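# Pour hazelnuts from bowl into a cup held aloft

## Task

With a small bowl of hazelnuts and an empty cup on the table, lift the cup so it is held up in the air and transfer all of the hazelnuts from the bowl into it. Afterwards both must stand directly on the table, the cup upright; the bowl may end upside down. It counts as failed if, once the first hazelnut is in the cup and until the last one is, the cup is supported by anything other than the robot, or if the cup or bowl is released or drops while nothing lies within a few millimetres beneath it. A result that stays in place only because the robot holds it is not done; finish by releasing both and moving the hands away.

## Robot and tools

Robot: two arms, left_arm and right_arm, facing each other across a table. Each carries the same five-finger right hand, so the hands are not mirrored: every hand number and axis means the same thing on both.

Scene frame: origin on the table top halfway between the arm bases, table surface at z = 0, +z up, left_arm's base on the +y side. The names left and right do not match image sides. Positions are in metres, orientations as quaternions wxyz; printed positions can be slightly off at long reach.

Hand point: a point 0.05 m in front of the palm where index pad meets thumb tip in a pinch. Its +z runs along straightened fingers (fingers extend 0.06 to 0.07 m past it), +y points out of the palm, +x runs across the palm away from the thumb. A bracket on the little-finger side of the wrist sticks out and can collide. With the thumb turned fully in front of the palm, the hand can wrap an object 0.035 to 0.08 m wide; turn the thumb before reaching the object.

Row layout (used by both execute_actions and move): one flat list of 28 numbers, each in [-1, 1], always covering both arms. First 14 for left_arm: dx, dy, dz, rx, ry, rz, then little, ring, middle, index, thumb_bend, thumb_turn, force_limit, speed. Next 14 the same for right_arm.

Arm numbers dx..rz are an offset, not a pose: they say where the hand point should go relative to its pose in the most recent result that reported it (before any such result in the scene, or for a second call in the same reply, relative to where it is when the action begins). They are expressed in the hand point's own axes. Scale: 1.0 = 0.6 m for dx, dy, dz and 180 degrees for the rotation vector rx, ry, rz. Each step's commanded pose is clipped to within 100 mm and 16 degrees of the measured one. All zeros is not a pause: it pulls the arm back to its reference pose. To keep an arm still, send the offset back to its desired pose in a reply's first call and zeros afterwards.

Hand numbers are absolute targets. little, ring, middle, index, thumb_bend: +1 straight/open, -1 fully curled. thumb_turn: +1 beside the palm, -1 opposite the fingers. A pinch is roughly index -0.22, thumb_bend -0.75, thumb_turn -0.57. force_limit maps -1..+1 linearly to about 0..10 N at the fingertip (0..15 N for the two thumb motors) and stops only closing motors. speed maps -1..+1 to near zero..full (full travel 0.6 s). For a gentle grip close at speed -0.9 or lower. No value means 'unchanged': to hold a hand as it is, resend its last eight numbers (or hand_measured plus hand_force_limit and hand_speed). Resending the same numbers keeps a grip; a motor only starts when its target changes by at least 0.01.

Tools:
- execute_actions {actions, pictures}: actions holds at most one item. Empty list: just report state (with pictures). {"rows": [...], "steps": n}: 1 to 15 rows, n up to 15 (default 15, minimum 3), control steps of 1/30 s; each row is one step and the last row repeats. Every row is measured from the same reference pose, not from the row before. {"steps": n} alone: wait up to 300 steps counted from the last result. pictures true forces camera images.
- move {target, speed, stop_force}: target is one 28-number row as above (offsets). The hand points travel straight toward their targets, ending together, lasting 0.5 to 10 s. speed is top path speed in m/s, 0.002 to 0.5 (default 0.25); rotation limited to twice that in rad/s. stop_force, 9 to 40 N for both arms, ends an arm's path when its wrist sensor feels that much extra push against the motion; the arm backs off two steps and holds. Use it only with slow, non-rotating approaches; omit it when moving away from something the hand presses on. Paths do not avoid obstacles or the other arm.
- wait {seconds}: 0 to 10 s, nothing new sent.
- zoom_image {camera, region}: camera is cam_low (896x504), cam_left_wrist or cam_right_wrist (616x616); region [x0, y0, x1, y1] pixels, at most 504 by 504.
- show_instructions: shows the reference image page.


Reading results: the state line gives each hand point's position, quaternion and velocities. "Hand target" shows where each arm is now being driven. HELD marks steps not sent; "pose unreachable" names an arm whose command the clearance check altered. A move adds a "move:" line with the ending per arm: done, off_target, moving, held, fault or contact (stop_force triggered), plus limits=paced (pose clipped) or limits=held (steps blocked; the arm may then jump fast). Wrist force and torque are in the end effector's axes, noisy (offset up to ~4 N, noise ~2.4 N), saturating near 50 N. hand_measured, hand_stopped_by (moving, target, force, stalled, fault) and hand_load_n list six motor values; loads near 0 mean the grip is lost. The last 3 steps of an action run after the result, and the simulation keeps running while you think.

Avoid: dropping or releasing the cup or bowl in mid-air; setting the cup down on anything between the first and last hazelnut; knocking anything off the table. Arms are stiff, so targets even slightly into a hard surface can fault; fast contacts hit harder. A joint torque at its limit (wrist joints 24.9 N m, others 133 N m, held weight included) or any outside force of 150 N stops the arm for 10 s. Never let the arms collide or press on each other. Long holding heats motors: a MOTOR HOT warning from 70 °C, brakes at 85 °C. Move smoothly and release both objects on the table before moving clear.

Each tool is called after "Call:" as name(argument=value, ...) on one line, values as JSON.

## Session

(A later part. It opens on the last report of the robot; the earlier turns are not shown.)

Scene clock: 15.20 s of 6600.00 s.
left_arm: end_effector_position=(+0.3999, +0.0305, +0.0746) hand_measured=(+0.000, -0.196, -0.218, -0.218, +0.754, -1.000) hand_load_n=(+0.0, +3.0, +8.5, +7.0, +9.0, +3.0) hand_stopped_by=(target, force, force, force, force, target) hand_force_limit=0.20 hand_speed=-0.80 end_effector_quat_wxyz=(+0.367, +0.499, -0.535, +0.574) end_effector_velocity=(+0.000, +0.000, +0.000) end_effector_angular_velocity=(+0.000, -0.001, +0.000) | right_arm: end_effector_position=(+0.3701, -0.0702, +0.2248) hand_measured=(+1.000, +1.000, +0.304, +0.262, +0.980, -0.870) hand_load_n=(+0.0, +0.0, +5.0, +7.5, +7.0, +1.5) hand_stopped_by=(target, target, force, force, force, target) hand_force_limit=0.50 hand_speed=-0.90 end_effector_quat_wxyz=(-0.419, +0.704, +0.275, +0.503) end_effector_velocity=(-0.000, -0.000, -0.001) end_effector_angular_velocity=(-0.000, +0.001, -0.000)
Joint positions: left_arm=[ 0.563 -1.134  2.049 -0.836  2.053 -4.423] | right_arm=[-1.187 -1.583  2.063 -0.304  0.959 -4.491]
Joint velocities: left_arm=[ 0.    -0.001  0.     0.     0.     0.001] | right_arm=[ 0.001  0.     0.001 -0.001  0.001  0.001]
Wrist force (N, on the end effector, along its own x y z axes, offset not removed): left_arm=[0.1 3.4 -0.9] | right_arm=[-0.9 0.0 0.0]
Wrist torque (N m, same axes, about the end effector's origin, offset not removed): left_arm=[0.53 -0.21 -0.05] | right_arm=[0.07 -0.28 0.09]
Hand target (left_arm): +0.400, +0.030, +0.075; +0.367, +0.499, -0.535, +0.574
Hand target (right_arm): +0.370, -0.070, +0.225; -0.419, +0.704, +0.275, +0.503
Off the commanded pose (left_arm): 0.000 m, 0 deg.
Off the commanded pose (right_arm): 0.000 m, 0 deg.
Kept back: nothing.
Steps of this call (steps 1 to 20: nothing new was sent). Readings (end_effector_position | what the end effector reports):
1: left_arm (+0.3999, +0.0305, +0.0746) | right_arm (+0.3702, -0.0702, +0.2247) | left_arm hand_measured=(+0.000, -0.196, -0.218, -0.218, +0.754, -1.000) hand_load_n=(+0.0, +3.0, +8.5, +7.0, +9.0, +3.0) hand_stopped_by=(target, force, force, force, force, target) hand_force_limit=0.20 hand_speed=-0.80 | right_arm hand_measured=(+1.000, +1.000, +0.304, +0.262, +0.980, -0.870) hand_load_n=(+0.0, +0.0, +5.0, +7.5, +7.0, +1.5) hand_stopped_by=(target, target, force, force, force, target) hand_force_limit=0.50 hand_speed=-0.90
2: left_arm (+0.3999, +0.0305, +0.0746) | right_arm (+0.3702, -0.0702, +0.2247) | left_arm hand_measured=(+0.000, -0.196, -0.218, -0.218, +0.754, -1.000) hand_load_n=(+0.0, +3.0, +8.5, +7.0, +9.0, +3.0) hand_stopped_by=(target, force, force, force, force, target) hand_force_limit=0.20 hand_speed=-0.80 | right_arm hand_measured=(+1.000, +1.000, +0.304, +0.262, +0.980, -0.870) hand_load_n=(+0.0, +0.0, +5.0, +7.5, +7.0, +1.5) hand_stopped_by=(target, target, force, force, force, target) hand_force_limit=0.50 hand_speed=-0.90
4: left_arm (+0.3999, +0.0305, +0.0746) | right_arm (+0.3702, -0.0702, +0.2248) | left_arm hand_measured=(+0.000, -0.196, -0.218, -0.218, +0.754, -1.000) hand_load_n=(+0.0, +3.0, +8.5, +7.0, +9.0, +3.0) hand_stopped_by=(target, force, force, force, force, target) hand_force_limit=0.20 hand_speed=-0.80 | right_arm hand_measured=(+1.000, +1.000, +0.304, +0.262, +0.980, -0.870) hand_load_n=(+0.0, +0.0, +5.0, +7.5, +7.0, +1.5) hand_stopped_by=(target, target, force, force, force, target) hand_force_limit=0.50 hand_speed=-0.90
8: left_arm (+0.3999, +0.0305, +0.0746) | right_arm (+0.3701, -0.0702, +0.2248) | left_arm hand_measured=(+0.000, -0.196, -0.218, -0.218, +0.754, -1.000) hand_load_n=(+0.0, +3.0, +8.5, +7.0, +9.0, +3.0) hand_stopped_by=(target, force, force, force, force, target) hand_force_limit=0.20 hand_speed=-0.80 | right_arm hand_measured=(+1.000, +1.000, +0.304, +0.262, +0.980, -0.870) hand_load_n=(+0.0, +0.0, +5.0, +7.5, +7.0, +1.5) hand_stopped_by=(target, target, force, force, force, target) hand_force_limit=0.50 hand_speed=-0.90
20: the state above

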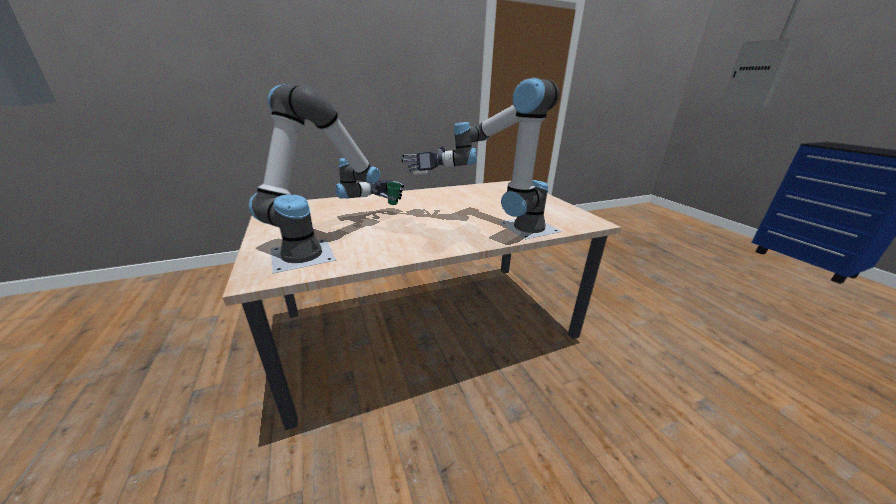

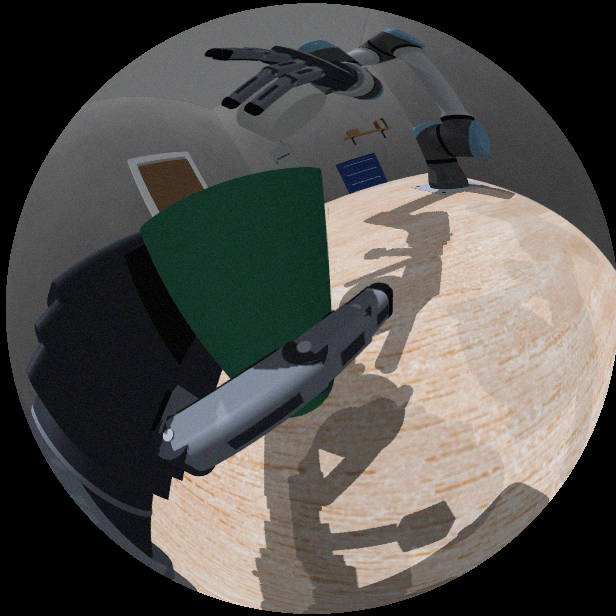

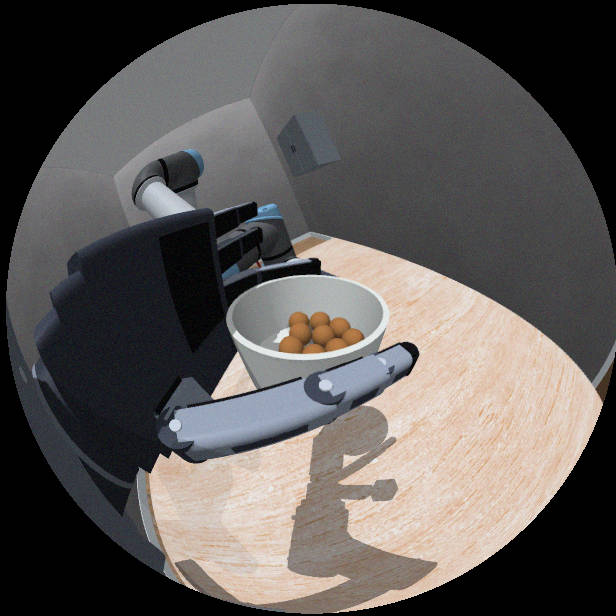

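Call:
move(target=[0,0,0,0,0,0,0.0,-0.6,-0.6,-0.6,0.0,-1,0.2,-0.8,-0.0612,-0.1333,0.1825,0,-0.0705,0.151,1,1,-0.3,-0.55,0.3,-0.87,0.5,-0.9], speed=0.15)

Scene clock: 17.67 s of 6600.00 s.
left_arm: end_effector_position=(+0.3999, +0.0305, +0.0746) hand_measured=(+0.000, -0.196, -0.218, -0.218, +0.754, -1.000) hand_load_n=(+0.0, +3.0, +8.5, +7.0, +9.0, +3.0) hand_stopped_by=(target, force, force, force, force, target) hand_force_limit=0.20 hand_speed=-0.80 end_effector_quat_wxyz=(+0.367, +0.499, -0.535, +0.574) end_effector_velocity=(-0.000, -0.000, +0.000) end_effector_angular_velocity=(-0.001, -0.000, -0.001) | right_arm: end_effector_position=(+0.3450, +0.0656, +0.1998) hand_measured=(+1.000, +1.000, +0.304, +0.262, +0.980, -0.870) hand_load_n=(+0.0, +0.0, +5.0, +7.5, +7.0, +1.5) hand_stopped_by=(target, target, force, force, force, target) hand_force_limit=0.50 hand_speed=-0.90 end_effector_quat_wxyz=(-0.492, +0.800, +0.146, +0.311) end_effector_velocity=(-0.001, +0.002, +0.001) end_effector_angular_velocity=(-0.000, +0.006, +0.001)
Joint positions: left_arm=[ 0.563 -1.134  2.049 -0.836  2.053 -4.423] | right_arm=[-0.954 -1.274  1.623  0.022  1.092 -4.063]
Joint velocities: left_arm=[-0.001  0.    -0.    -0.001  0.001 -0.   ] | right_arm=[ 0.003  0.004 -0.008  0.007  0.     0.004]
Wrist force (N, on the end effector, along its own x y z axes, offset not removed): left_arm=[0.5 4.3 -0.6] | right_arm=[-0.6 -0.5 -0.1]
Wrist torque (N m, same axes, about the end effector's origin, offset not removed): left_arm=[0.98 -0.16 -0.09] | right_arm=[-0.22 -0.22 -0.11]
Hand target (left_arm): +0.400, +0.030, +0.075; +0.367, +0.499, -0.535, +0.574
Hand target (right_arm): +0.345, +0.066, +0.200; -0.492, +0.800, +0.146, +0.311
Off the commanded pose (left_arm): 0.000 m, 0 deg.
Off the commanded pose (right_arm): 0.000 m, 0 deg.
Kept back: nothing.
move: done

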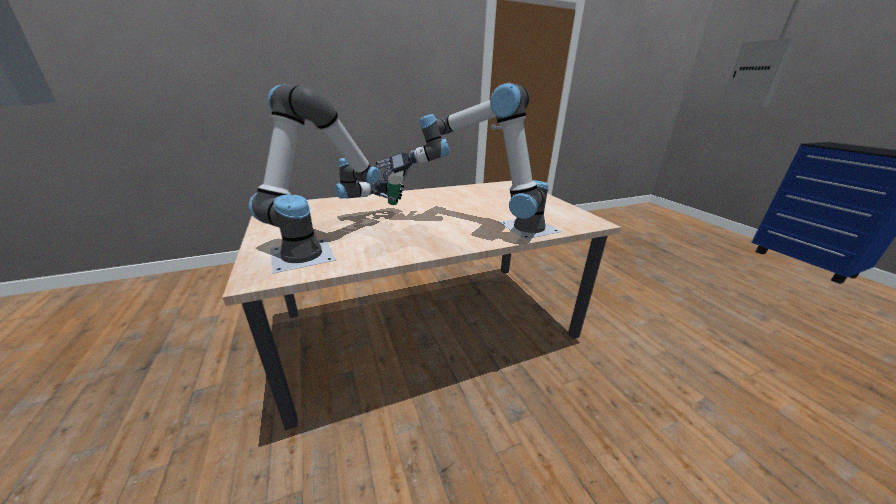

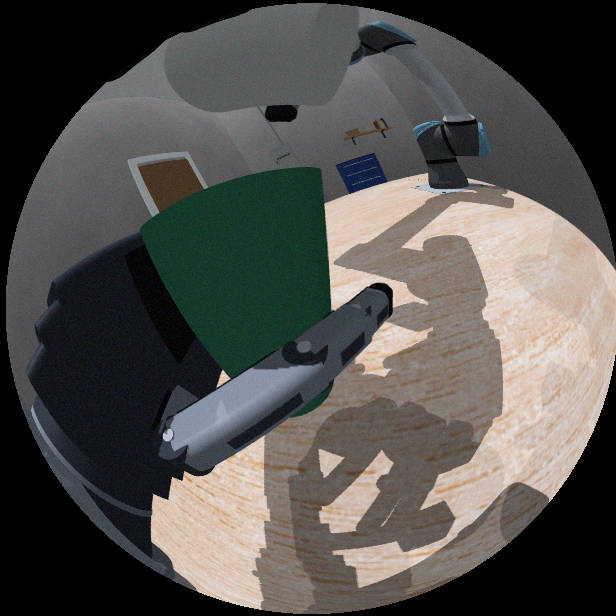

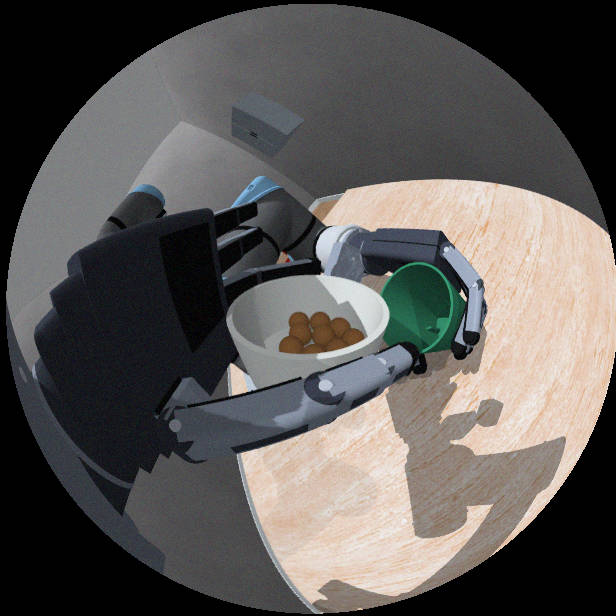

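Call:
zoom_image(camera="cam_low", region=[350, 140, 440, 215])

Call:
zoom_image(camera="cam_right_wrist", region=[220, 170, 500, 400])

Region (350, 140, 440, 215) of cam_low's 896x504 image, scaled by 5.600, with more detail than that image has.

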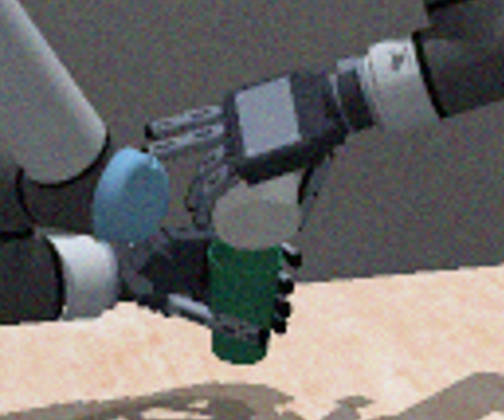

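Region (220, 170, 500, 400) of cam_right_wrist's 616x616 image, scaled by 1.800, with more detail than that image has; it fills the top 414 rows of this view, and the rest is white.

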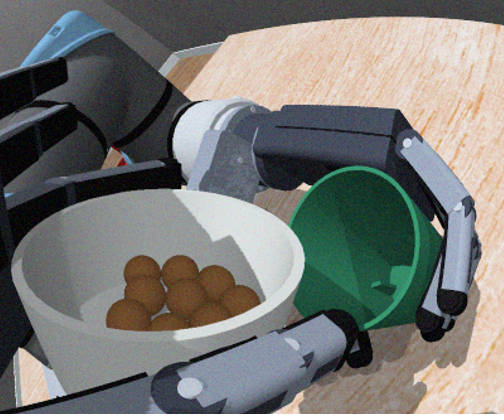

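Call:
move(target=[0,0,0,0,0,0,0.0,-0.6,-0.6,-0.6,0.0,-1,0.2,-0.8,-0.0112,0.0295,0.0174,0,-0.0353,0.0755,1,1,-0.3,-0.55,0.3,-0.87,0.5,-0.9], speed=0.08)

Call:
zoom_image(camera="cam_low", region=[350, 140, 440, 215])

Call:
zoom_image(camera="cam_right_wrist", region=[220, 170, 500, 400])

Scene clock: 20.03 s of 6600.00 s.
left_arm: end_effector_position=(+0.3999, +0.0305, +0.0746) hand_measured=(+0.000, -0.196, -0.218, -0.218, +0.754, -1.000) hand_load_n=(+0.0, +3.0, +8.5, +7.0, +9.0, +3.0) hand_stopped_by=(target, force, force, force, force, target) hand_force_limit=0.20 hand_speed=-0.80 end_effector_quat_wxyz=(+0.367, +0.499, -0.535, +0.574) end_effector_velocity=(-0.000, -0.000, +0.000) end_effector_angular_velocity=(-0.001, -0.000, -0.001) | right_arm: end_effector_position=(+0.3531, +0.0669, +0.1798) hand_measured=(+1.000, +1.000, +0.304, +0.262, +0.980, -0.870) hand_load_n=(+0.0, +0.0, +5.0, +7.5, +7.0, +1.0) hand_stopped_by=(target, target, force, force, force, target) hand_force_limit=0.50 hand_speed=-0.90 end_effector_quat_wxyz=(-0.517, +0.827, +0.078, +0.206) end_effector_velocity=(+0.000, +0.000, -0.001) end_effector_angular_velocity=(+0.000, +0.012, +0.001)
Joint positions: left_arm=[ 0.563 -1.134  2.049 -0.836  2.053 -4.423] | right_arm=[-1.019 -1.183  1.521  0.146  0.96  -3.908]
Joint velocities: left_arm=[-0.001  0.    -0.    -0.001  0.001 -0.   ] | right_arm=[-0.002  0.005 -0.006  0.007 -0.006  0.006]
Wrist force (N, on the end effector, along its own x y z axes, offset not removed): left_arm=[0.9 1.8 -0.2] | right_arm=[-1.4 0.9 0.4]
Wrist torque (N m, same axes, about the end effector's origin, offset not removed): left_arm=[0.33 -0.32 -0.03] | right_arm=[-0.07 0.02 -0.06]
Hand target (left_arm): +0.400, +0.030, +0.075; +0.367, +0.499, -0.535, +0.574
Hand target (right_arm): +0.353, +0.067, +0.180; -0.517, +0.827, +0.078, +0.206
Off the commanded pose (left_arm): 0.000 m, 0 deg.
Off the commanded pose (right_arm): 0.000 m, 0 deg.
Kept back: nothing.
move: done

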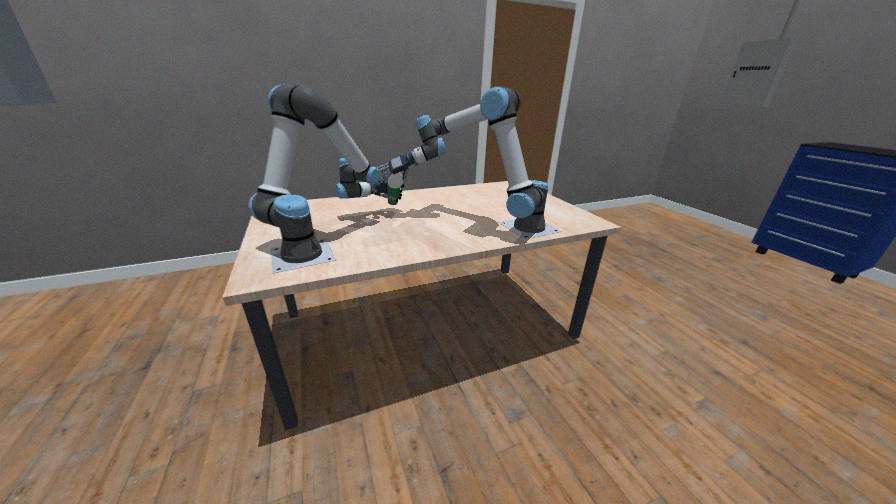

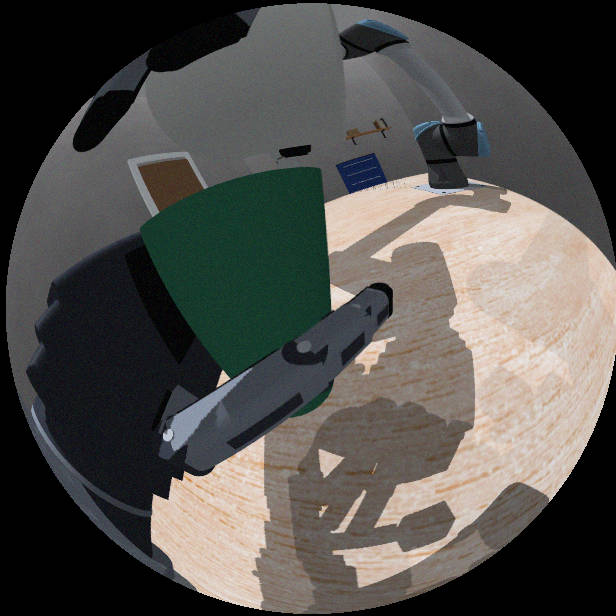

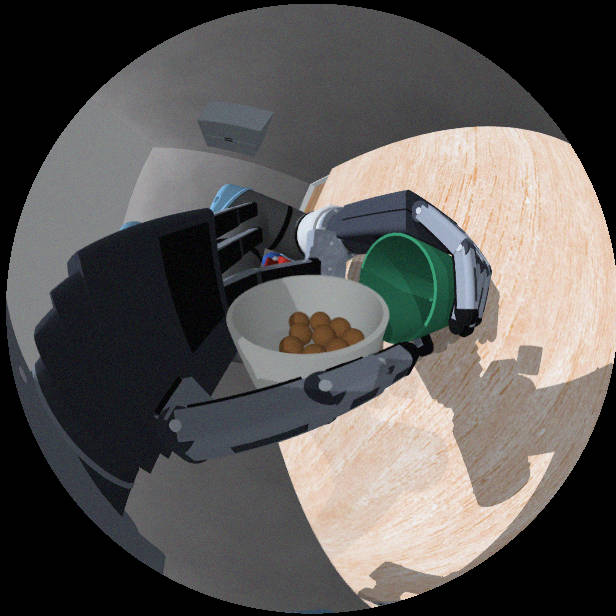

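Region (350, 140, 440, 215) of cam_low's 896x504 image, scaled by 5.600, with more detail than that image has.

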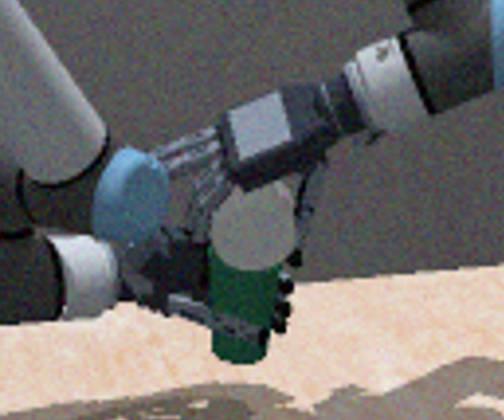

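Region (220, 170, 500, 400) of cam_right_wrist's 616x616 image, scaled by 1.800, with more detail than that image has; it fills the top 414 rows of this view, and the rest is white.

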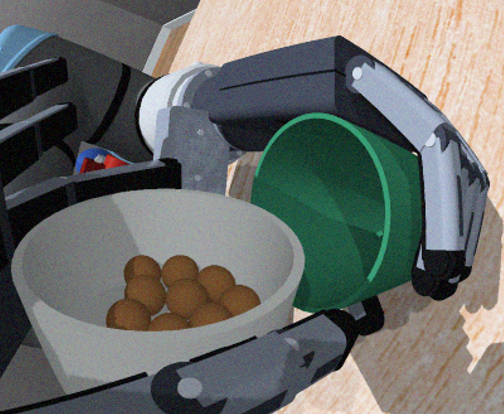

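Call:
move(target=[0,0,0,0,0,0,0.0,-0.6,-0.6,-0.6,0.0,-1,0.2,-0.8,-0.0034,0.0095,0.0063,0,-0.0306,0.0654,1,1,-0.3,-0.55,0.3,-0.87,0.5,-0.9], speed=0.06)

Call:
zoom_image(camera="cam_low", region=[350, 140, 440, 215])

Call:
zoom_image(camera="cam_right_wrist", region=[220, 150, 500, 400])

Scene clock: 22.47 s of 6600.00 s.
left_arm: end_effector_position=(+0.3999, +0.0305, +0.0746) hand_measured=(+0.000, -0.196, -0.218, -0.218, +0.754, -1.000) hand_load_n=(+0.0, +3.0, +8.5, +7.0, +9.0, +3.0) hand_stopped_by=(target, force, force, force, force, target) hand_force_limit=0.20 hand_speed=-0.80 end_effector_quat_wxyz=(+0.367, +0.499, -0.535, +0.574) end_effector_velocity=(-0.000, -0.000, -0.000) end_effector_angular_velocity=(-0.000, +0.000, -0.001) | right_arm: end_effector_position=(+0.3542, +0.0679, +0.1728) hand_measured=(+1.000, +1.000, +0.304, +0.262, +0.980, -0.870) hand_load_n=(+0.0, +0.0, +5.0, +7.5, +7.0, +1.0) hand_stopped_by=(target, target, force, force, force, target) hand_force_limit=0.50 hand_speed=-0.90 end_effector_quat_wxyz=(-0.531, +0.840, +0.018, +0.113) end_effector_velocity=(+0.001, -0.000, -0.000) end_effector_angular_velocity=(+0.000, +0.011, -0.001)
Joint positions: left_arm=[ 0.563 -1.134  2.049 -0.836  2.053 -4.423] | right_arm=[-1.065 -1.106  1.427  0.26   0.848 -3.782]
Joint velocities: left_arm=[-0.001  0.     0.001 -0.001  0.    -0.001] | right_arm=[-0.003  0.005 -0.006  0.006 -0.005  0.006]
Wrist force (N, on the end effector, along its own x y z axes, offset not removed): left_arm=[0.7 0.5 0.3] | right_arm=[-0.1 3.4 2.5]
Wrist torque (N m, same axes, about the end effector's origin, offset not removed): left_arm=[0.15 -0.26 0.02] | right_arm=[0.16 -0.17 -0.05]
Hand target (left_arm): +0.400, +0.030, +0.075; +0.367, +0.499, -0.535, +0.574
Hand target (right_arm): +0.354, +0.068, +0.173; -0.531, +0.840, +0.018, +0.112
Off the commanded pose (left_arm): 0.000 m, 0 deg.
Off the commanded pose (right_arm): 0.000 m, 0 deg.
Kept back: nothing.
move: done

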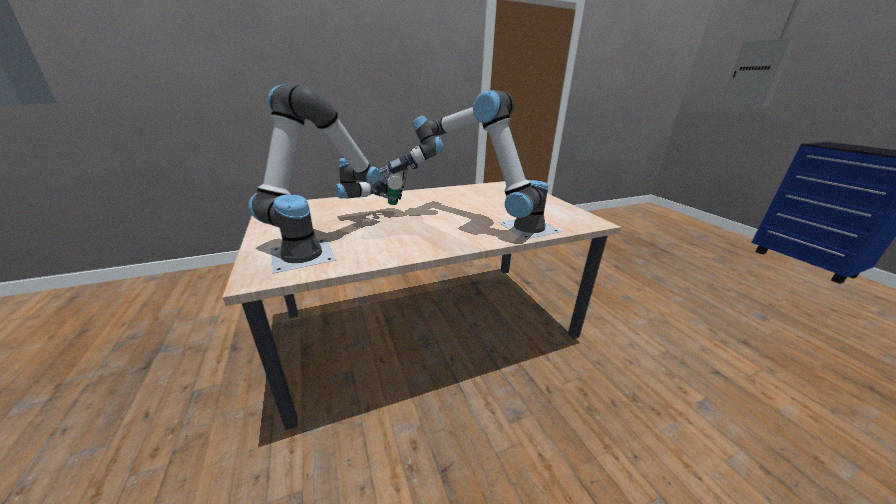

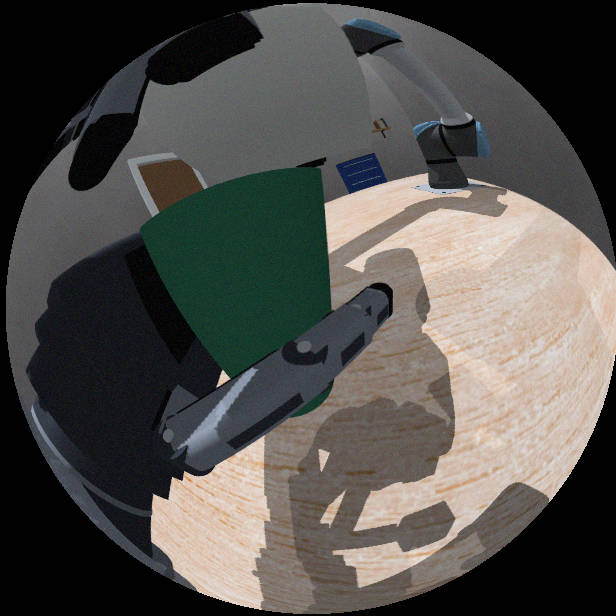

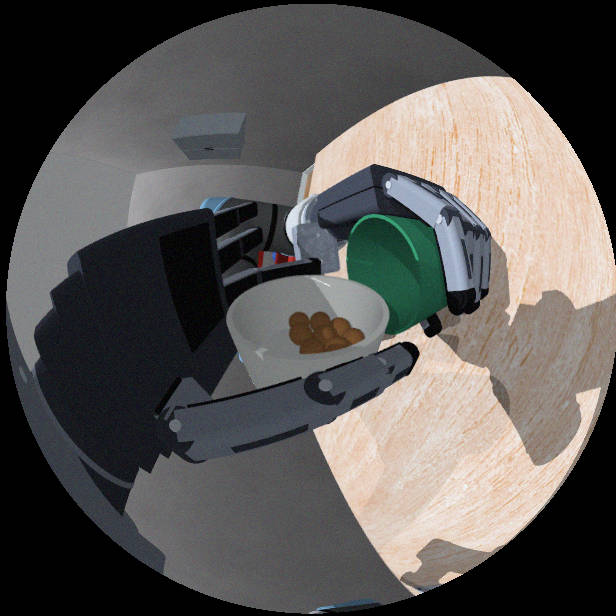

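Region (350, 140, 440, 215) of cam_low's 896x504 image, scaled by 5.600, with more detail than that image has.

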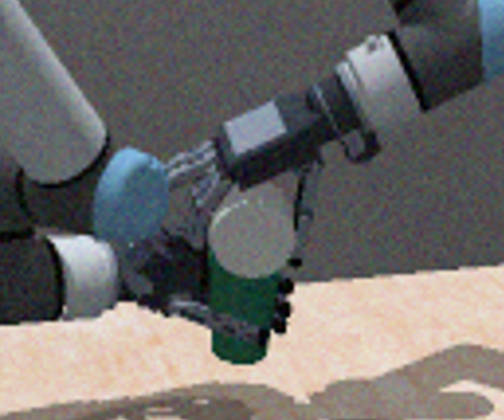

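Region (220, 150, 500, 400) of cam_right_wrist's 616x616 image, scaled by 1.800, with more detail than that image has; it fills the top 450 rows of this view, and the rest is white.

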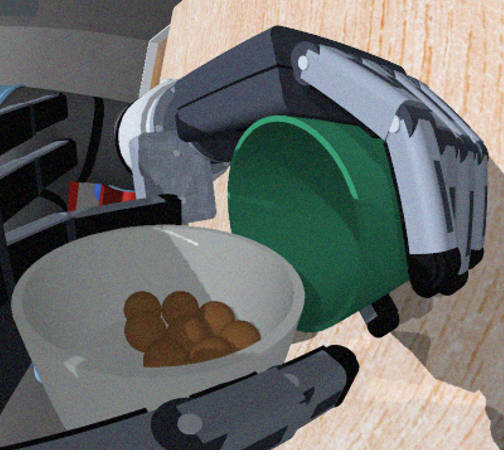

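Call:
move(target=[0,0,0,0,0,0,0.0,-0.6,-0.6,-0.6,0.0,-1,0.2,-0.8,0.0062,0.002,0.001,0,-0.0188,0.0403,1,1,-0.3,-0.55,0.3,-0.87,0.5,-0.9], speed=0.03)

Call:
zoom_image(camera="cam_right_wrist", region=[220, 150, 500, 400])

Scene clock: 25.23 s of 6600.00 s.
left_arm: end_effector_position=(+0.3999, +0.0305, +0.0746) hand_measured=(+0.000, -0.196, -0.218, -0.218, +0.754, -1.000) hand_load_n=(+0.0, +3.0, +8.5, +7.0, +9.0, +3.0) hand_stopped_by=(target, force, force, force, force, target) hand_force_limit=0.20 hand_speed=-0.80 end_effector_quat_wxyz=(+0.367, +0.499, -0.535, +0.574) end_effector_velocity=(+0.000, -0.000, +0.001) end_effector_angular_velocity=(-0.001, -0.001, -0.000) | right_arm: end_effector_position=(+0.3581, +0.0676, +0.1723) hand_measured=(+1.000, +1.000, +0.304, +0.262, +0.980, -0.870) hand_load_n=(+0.0, +0.0, +5.0, +7.5, +7.0, +0.5) hand_stopped_by=(target, target, force, force, force, target) hand_force_limit=0.50 hand_speed=-0.90 end_effector_quat_wxyz=(+0.536, -0.842, +0.019, -0.055) end_effector_velocity=(+0.001, +0.000, +0.001) end_effector_angular_velocity=(+0.002, +0.010, +0.000)
Joint positions: left_arm=[ 0.563 -1.134  2.049 -0.836  2.053 -4.423] | right_arm=[-1.096 -1.052  1.357  0.338  0.774 -3.713]
Joint velocities: left_arm=[-0.    -0.001 -0.    -0.001 -0.     0.   ] | right_arm=[-0.003  0.004 -0.007  0.007 -0.007  0.006]
Wrist force (N, on the end effector, along its own x y z axes, offset not removed): left_arm=[3.6 2.3 -1.2] | right_arm=[1.7 0.1 1.6]
Wrist torque (N m, same axes, about the end effector's origin, offset not removed): left_arm=[0.47 -0.66 0.26] | right_arm=[-0.15 -0.32 -0.03]
Hand target (left_arm): +0.400, +0.030, +0.075; +0.367, +0.499, -0.535, +0.574
Hand target (right_arm): +0.358, +0.068, +0.172; -0.536, +0.842, -0.020, +0.054
Off the commanded pose (left_arm): 0.000 m, 0 deg.
Off the commanded pose (right_arm): 0.000 m, 0 deg.
Kept back: nothing.
move: done

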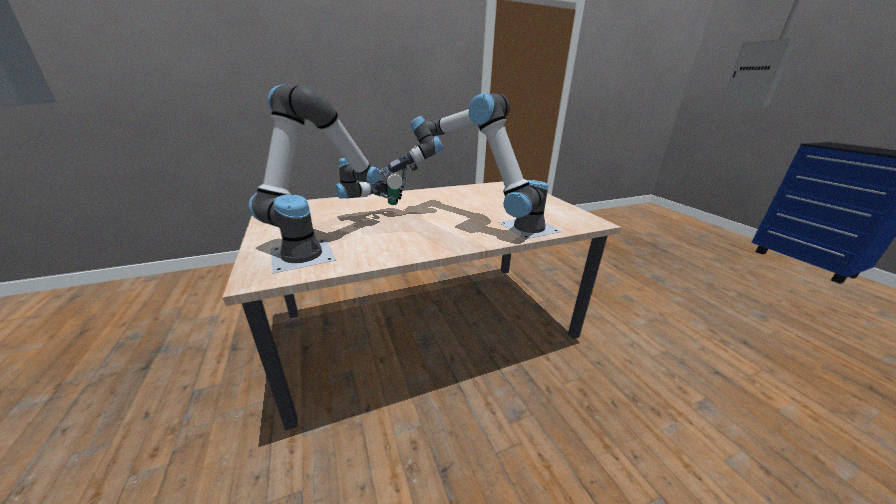

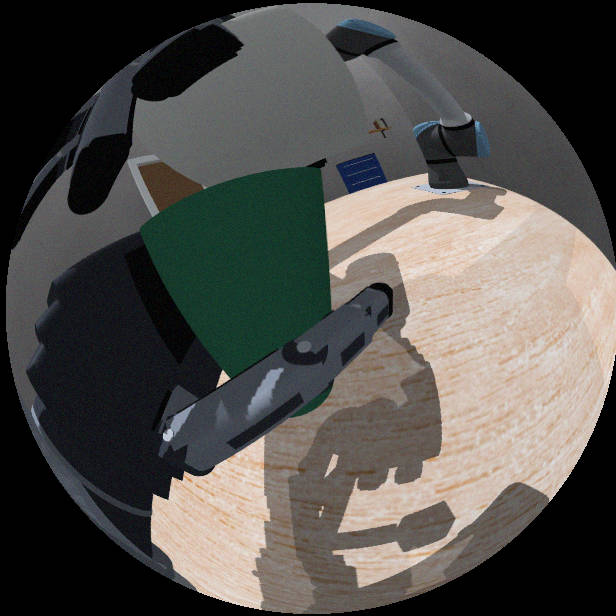

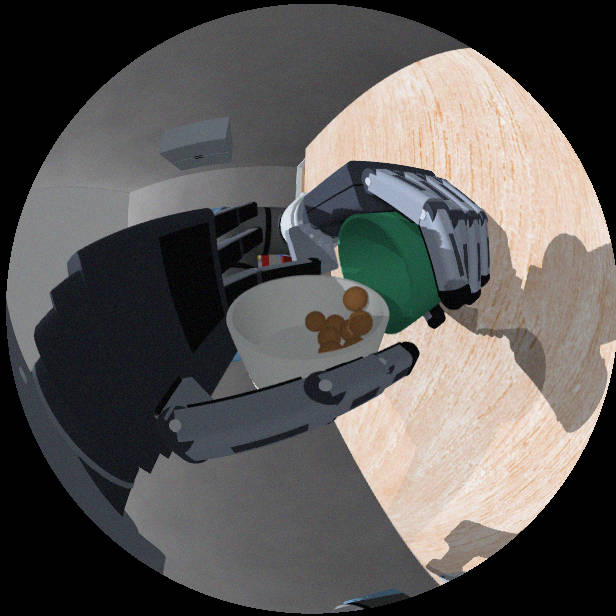

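Region (220, 150, 500, 400) of cam_right_wrist's 616x616 image, scaled by 1.800, with more detail than that image has; it fills the top 450 rows of this view, and the rest is white.

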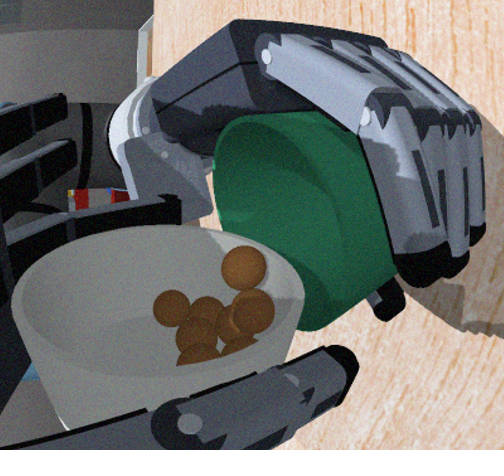

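Pouring. Continue slowly to ~94°.

Call:
move(target=[0,0,0,0,0,0,0.0,-0.6,-0.6,-0.6,0.0,-1,0.2,-0.8,0.0065,-0.004,-0.0019,0,-0.0188,0.0403,1,1,-0.3,-0.55,0.3,-0.87,0.5,-0.9], speed=0.03)

Call:
zoom_image(camera="cam_right_wrist", region=[220, 150, 500, 400])

Scene clock: 28.00 s of 6600.00 s.
left_arm: end_effector_position=(+0.3999, +0.0305, +0.0746) hand_measured=(+0.000, -0.196, -0.218, -0.218, +0.754, -1.000) hand_load_n=(+0.0, +3.0, +8.5, +6.5, +9.0, +3.0) hand_stopped_by=(target, force, force, force, force, target) hand_force_limit=0.20 hand_speed=-0.80 end_effector_quat_wxyz=(+0.367, +0.499, -0.535, +0.574) end_effector_velocity=(+0.000, -0.000, -0.000) end_effector_angular_velocity=(+0.000, +0.000, +0.000) | right_arm: end_effector_position=(+0.3617, +0.0672, +0.1751) hand_measured=(+1.000, +1.000, +0.304, +0.262, +0.980, -0.870) hand_load_n=(+0.0, +0.0, +5.0, +7.5, +7.0, +0.5) hand_stopped_by=(target, target, force, force, force, target) hand_force_limit=0.50 hand_speed=-0.90 end_effector_quat_wxyz=(+0.539, -0.841, +0.056, +0.004) end_effector_velocity=(+0.000, -0.000, -0.000) end_effector_angular_velocity=(+0.001, +0.013, +0.001)
Joint positions: left_arm=[ 0.563 -1.134  2.049 -0.836  2.053 -4.423] | right_arm=[-1.124 -0.996  1.283  0.421  0.702 -3.646]
Joint velocities: left_arm=[-0.     0.001 -0.     0.    -0.     0.   ] | right_arm=[-0.003  0.007 -0.007  0.008 -0.008  0.005]
Wrist force (N, on the end effector, along its own x y z axes, offset not removed): left_arm=[0.6 3.1 1.9] | right_arm=[0.5 2.8 0.9]
Wrist torque (N m, same axes, about the end effector's origin, offset not removed): left_arm=[0.30 -0.36 0.06] | right_arm=[0.27 -0.35 -0.07]
Hand target (left_arm): +0.400, +0.030, +0.075; +0.367, +0.499, -0.535, +0.574
Hand target (right_arm): +0.362, +0.067, +0.175; -0.539, +0.841, -0.057, -0.004
Off the commanded pose (left_arm): 0.000 m, 0 deg.
Off the commanded pose (right_arm): 0.000 m, 0 deg.
Kept back: nothing.
move: done

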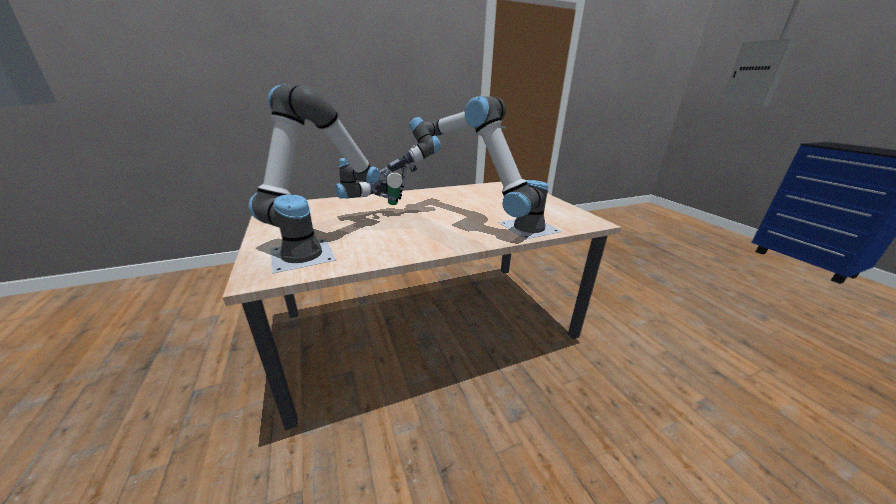

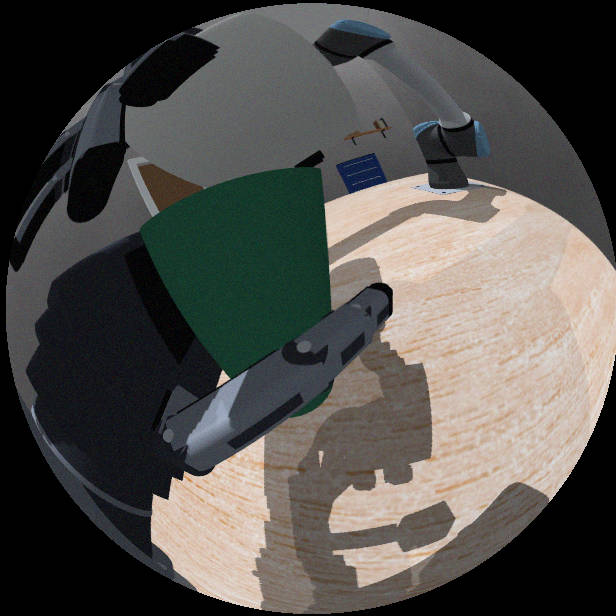

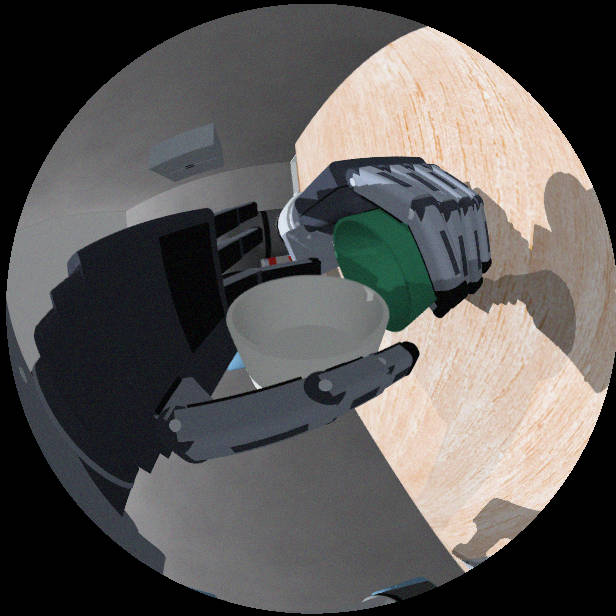

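Region (220, 150, 500, 400) of cam_right_wrist's 616x616 image, scaled by 1.800, with more detail than that image has; it fills the top 450 rows of this view, and the rest is white.

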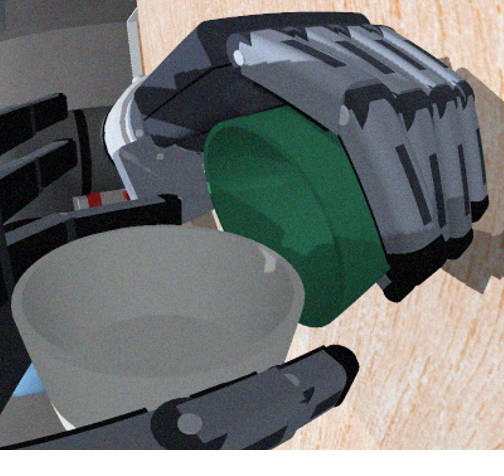

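Call:
zoom_image(camera="cam_low", region=[300, 160, 520, 270])

Region (300, 160, 520, 270) of cam_low's 896x504 image, scaled by 2.291, with more detail than that image has.

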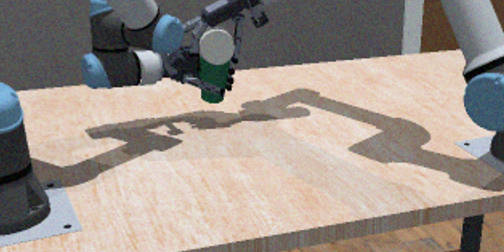

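Call:
move(target=[-0.040,0.0103,0.003,0,0,-0.080,0.0,-0.6,-0.6,-0.6,0.0,-1,0.2,-0.8,-0.0592,-0.0892,-0.1152,0,0.0799,-0.171,1,1,-0.3,-0.55,0.3,-0.87,0.5,-0.9], speed=0.25)

Scene clock: 30.07 s of 6600.00 s.
left_arm: end_effector_position=(+0.3999, +0.0304, +0.0498) hand_measured=(+0.000, -0.196, -0.218, -0.218, +0.754, -1.000) hand_load_n=(+0.0, +3.0, +8.5, +6.5, +9.0, +3.0) hand_stopped_by=(target, force, force, force, force, target) hand_force_limit=0.20 hand_speed=-0.80 end_effector_quat_wxyz=(+0.436, +0.562, -0.469, +0.524) end_effector_velocity=(+0.000, +0.000, -0.000) end_effector_angular_velocity=(-0.001, +0.004, +0.001) | right_arm: end_effector_position=(+0.3281, +0.0298, +0.2550) hand_measured=(+1.000, +1.000, +0.304, +0.262, +0.980, -0.870) hand_load_n=(+0.0, +0.0, +5.0, +7.5, +7.0, +1.0) hand_stopped_by=(target, target, force, force, force, target) hand_force_limit=0.50 hand_speed=-0.90 end_effector_quat_wxyz=(-0.509, +0.819, +0.102, +0.243) end_effector_velocity=(-0.000, -0.001, +0.001) end_effector_angular_velocity=(+0.000, -0.011, -0.001)
Joint positions: left_arm=[ 0.584 -1.039  2.045 -0.924  2.074 -4.672] | right_arm=[-1.034 -1.358  1.563  0.251  0.973 -3.978]
Joint velocities: left_arm=[ 0.001  0.002  0.    -0.002  0.    -0.004] | right_arm=[ 0.001 -0.006  0.005 -0.005  0.005 -0.005]
Wrist force (N, on the end effector, along its own x y z axes, offset not removed): left_arm=[1.4 0.8 -1.9] | right_arm=[-3.0 1.1 3.8]
Wrist torque (N m, same axes, about the end effector's origin, offset not removed): left_arm=[0.24 -0.44 -0.01] | right_arm=[-0.19 0.23 -0.18]
Hand target (left_arm): +0.400, +0.030, +0.050; +0.436, +0.562, -0.469, +0.524
Hand target (right_arm): +0.328, +0.030, +0.255; -0.509, +0.819, +0.102, +0.243
Off the commanded pose (left_arm): 0.000 m, 0 deg.
Off the commanded pose (right_arm): 0.000 m, 0 deg.
Kept back: nothing.
move: done

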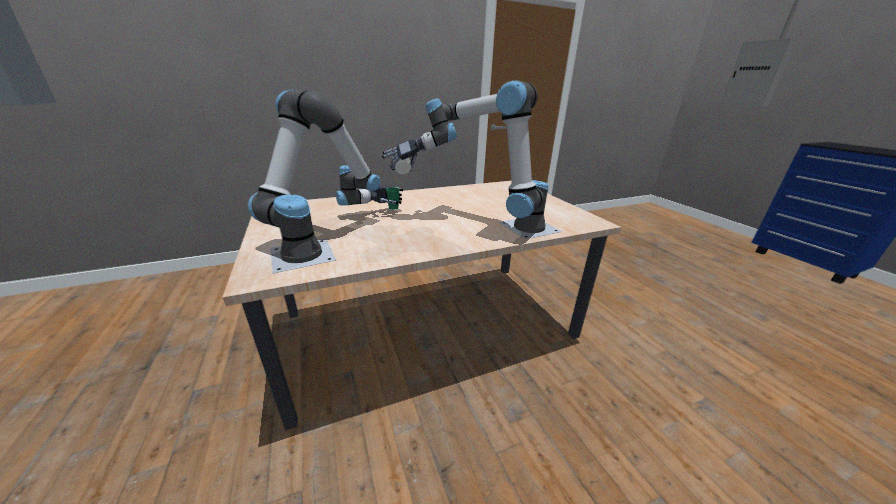

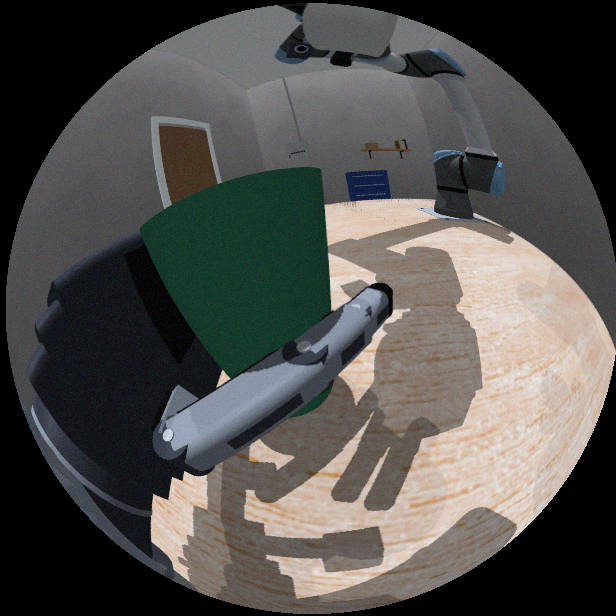

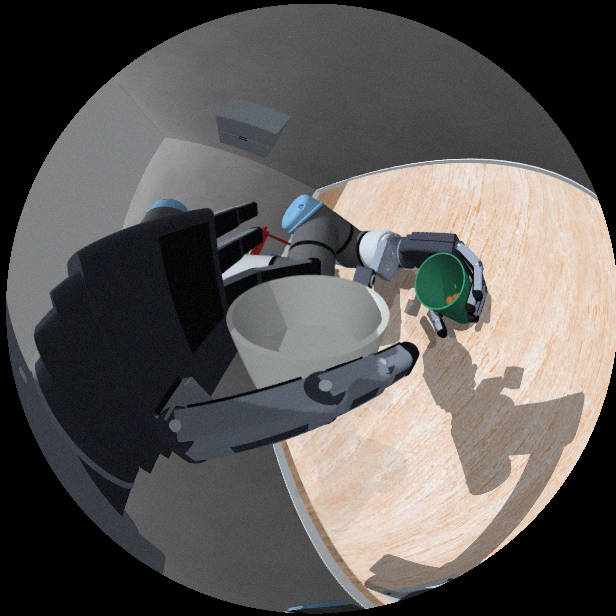

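Call:
move(target=[-0.0133,0,0.001,0,0,0,0.0,-0.6,-0.6,-0.6,0.0,-1,0.2,-0.8,0.0040,0.5461,-0.1482,-0.0999,0.1905,-0.2744,1,1,-0.3,-0.55,0.3,-0.87,0.5,-0.9], speed=0.27)

Call:
zoom_image(camera="cam_low", region=[360, 160, 500, 230])

Scene clock: 33.13 s of 6600.00 s.
left_arm: end_effector_position=(+0.3999, +0.0303, +0.0418) hand_measured=(+0.000, -0.196, -0.218, -0.218, +0.754, -1.000) hand_load_n=(+0.0, +3.0, +8.5, +6.5, +9.0, +3.0) hand_stopped_by=(target, force, force, force, force, target) hand_force_limit=0.20 hand_speed=-0.80 end_effector_quat_wxyz=(+0.436, +0.562, -0.469, +0.524) end_effector_velocity=(+0.000, -0.001, +0.001) end_effector_angular_velocity=(-0.001, -0.001, -0.000) | right_arm: end_effector_position=(+0.4398, -0.1998, +0.0312) hand_measured=(+1.000, +1.000, +0.304, +0.262, +0.980, -0.870) hand_load_n=(+0.0, +0.0, +5.0, +7.5, +7.0, +1.5) hand_stopped_by=(target, target, force, force, force, target) hand_force_limit=0.50 hand_speed=-0.90 end_effector_quat_wxyz=(-0.242, +0.665, +0.241, +0.664) end_effector_velocity=(+0.001, -0.001, -0.002) end_effector_angular_velocity=(+0.005, -0.008, -0.001)
Joint positions: left_arm=[ 0.584 -1.021  2.046 -0.944  2.074 -4.672] | right_arm=[-1.358 -1.112  2.447 -1.333  1.15  -4.711]
Joint velocities: left_arm=[-0.001 -0.    -0.001 -0.    -0.001  0.   ] | right_arm=[-0.004  0.017  0.002 -0.029 -0.004  0.003]
Wrist force (N, on the end effector, along its own x y z axes, offset not removed): left_arm=[0.2 2.3 -2.7] | right_arm=[-3.8 2.0 2.4]
Wrist torque (N m, same axes, about the end effector's origin, offset not removed): left_arm=[0.52 -0.13 -0.03] | right_arm=[0.22 0.14 -0.03]
Hand target (left_arm): +0.400, +0.030, +0.042; +0.436, +0.562, -0.469, +0.524
Hand target (right_arm): +0.440, -0.200, +0.031; -0.242, +0.665, +0.241, +0.664
Off the commanded pose (left_arm): 0.000 m, 0 deg.
Off the commanded pose (right_arm): 0.000 m, 0 deg.
Kept back: nothing.
move: done

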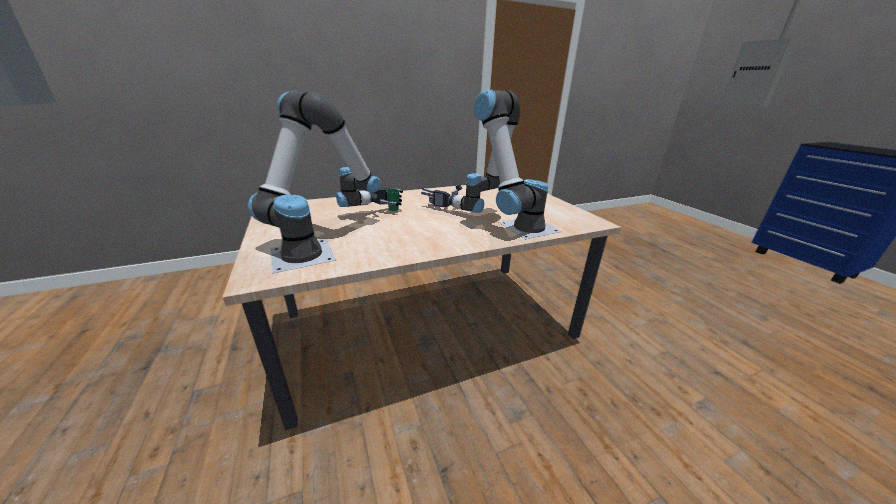

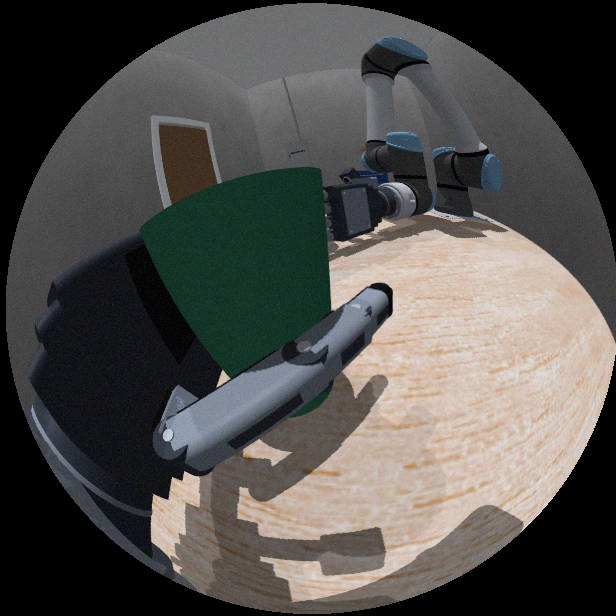

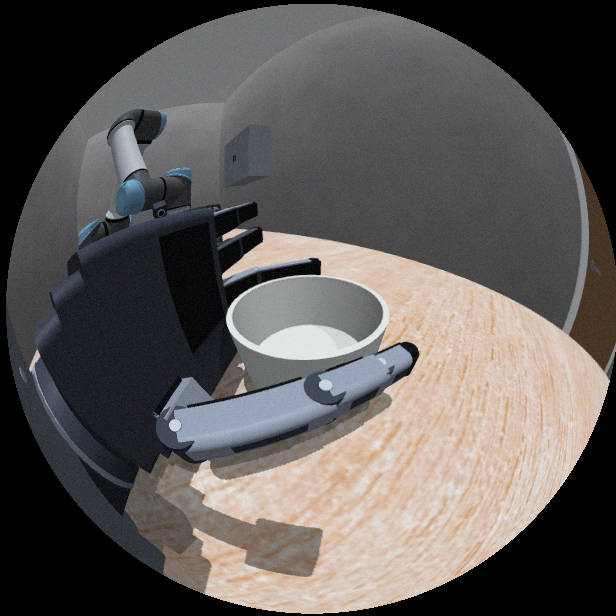

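Region (360, 160, 500, 230) of cam_low's 896x504 image, scaled by 3.600, with more detail than that image has.

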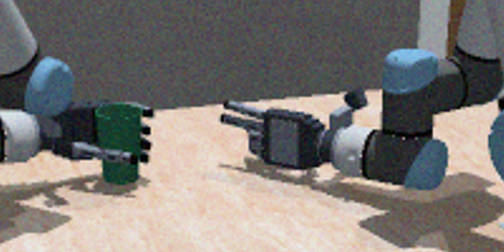

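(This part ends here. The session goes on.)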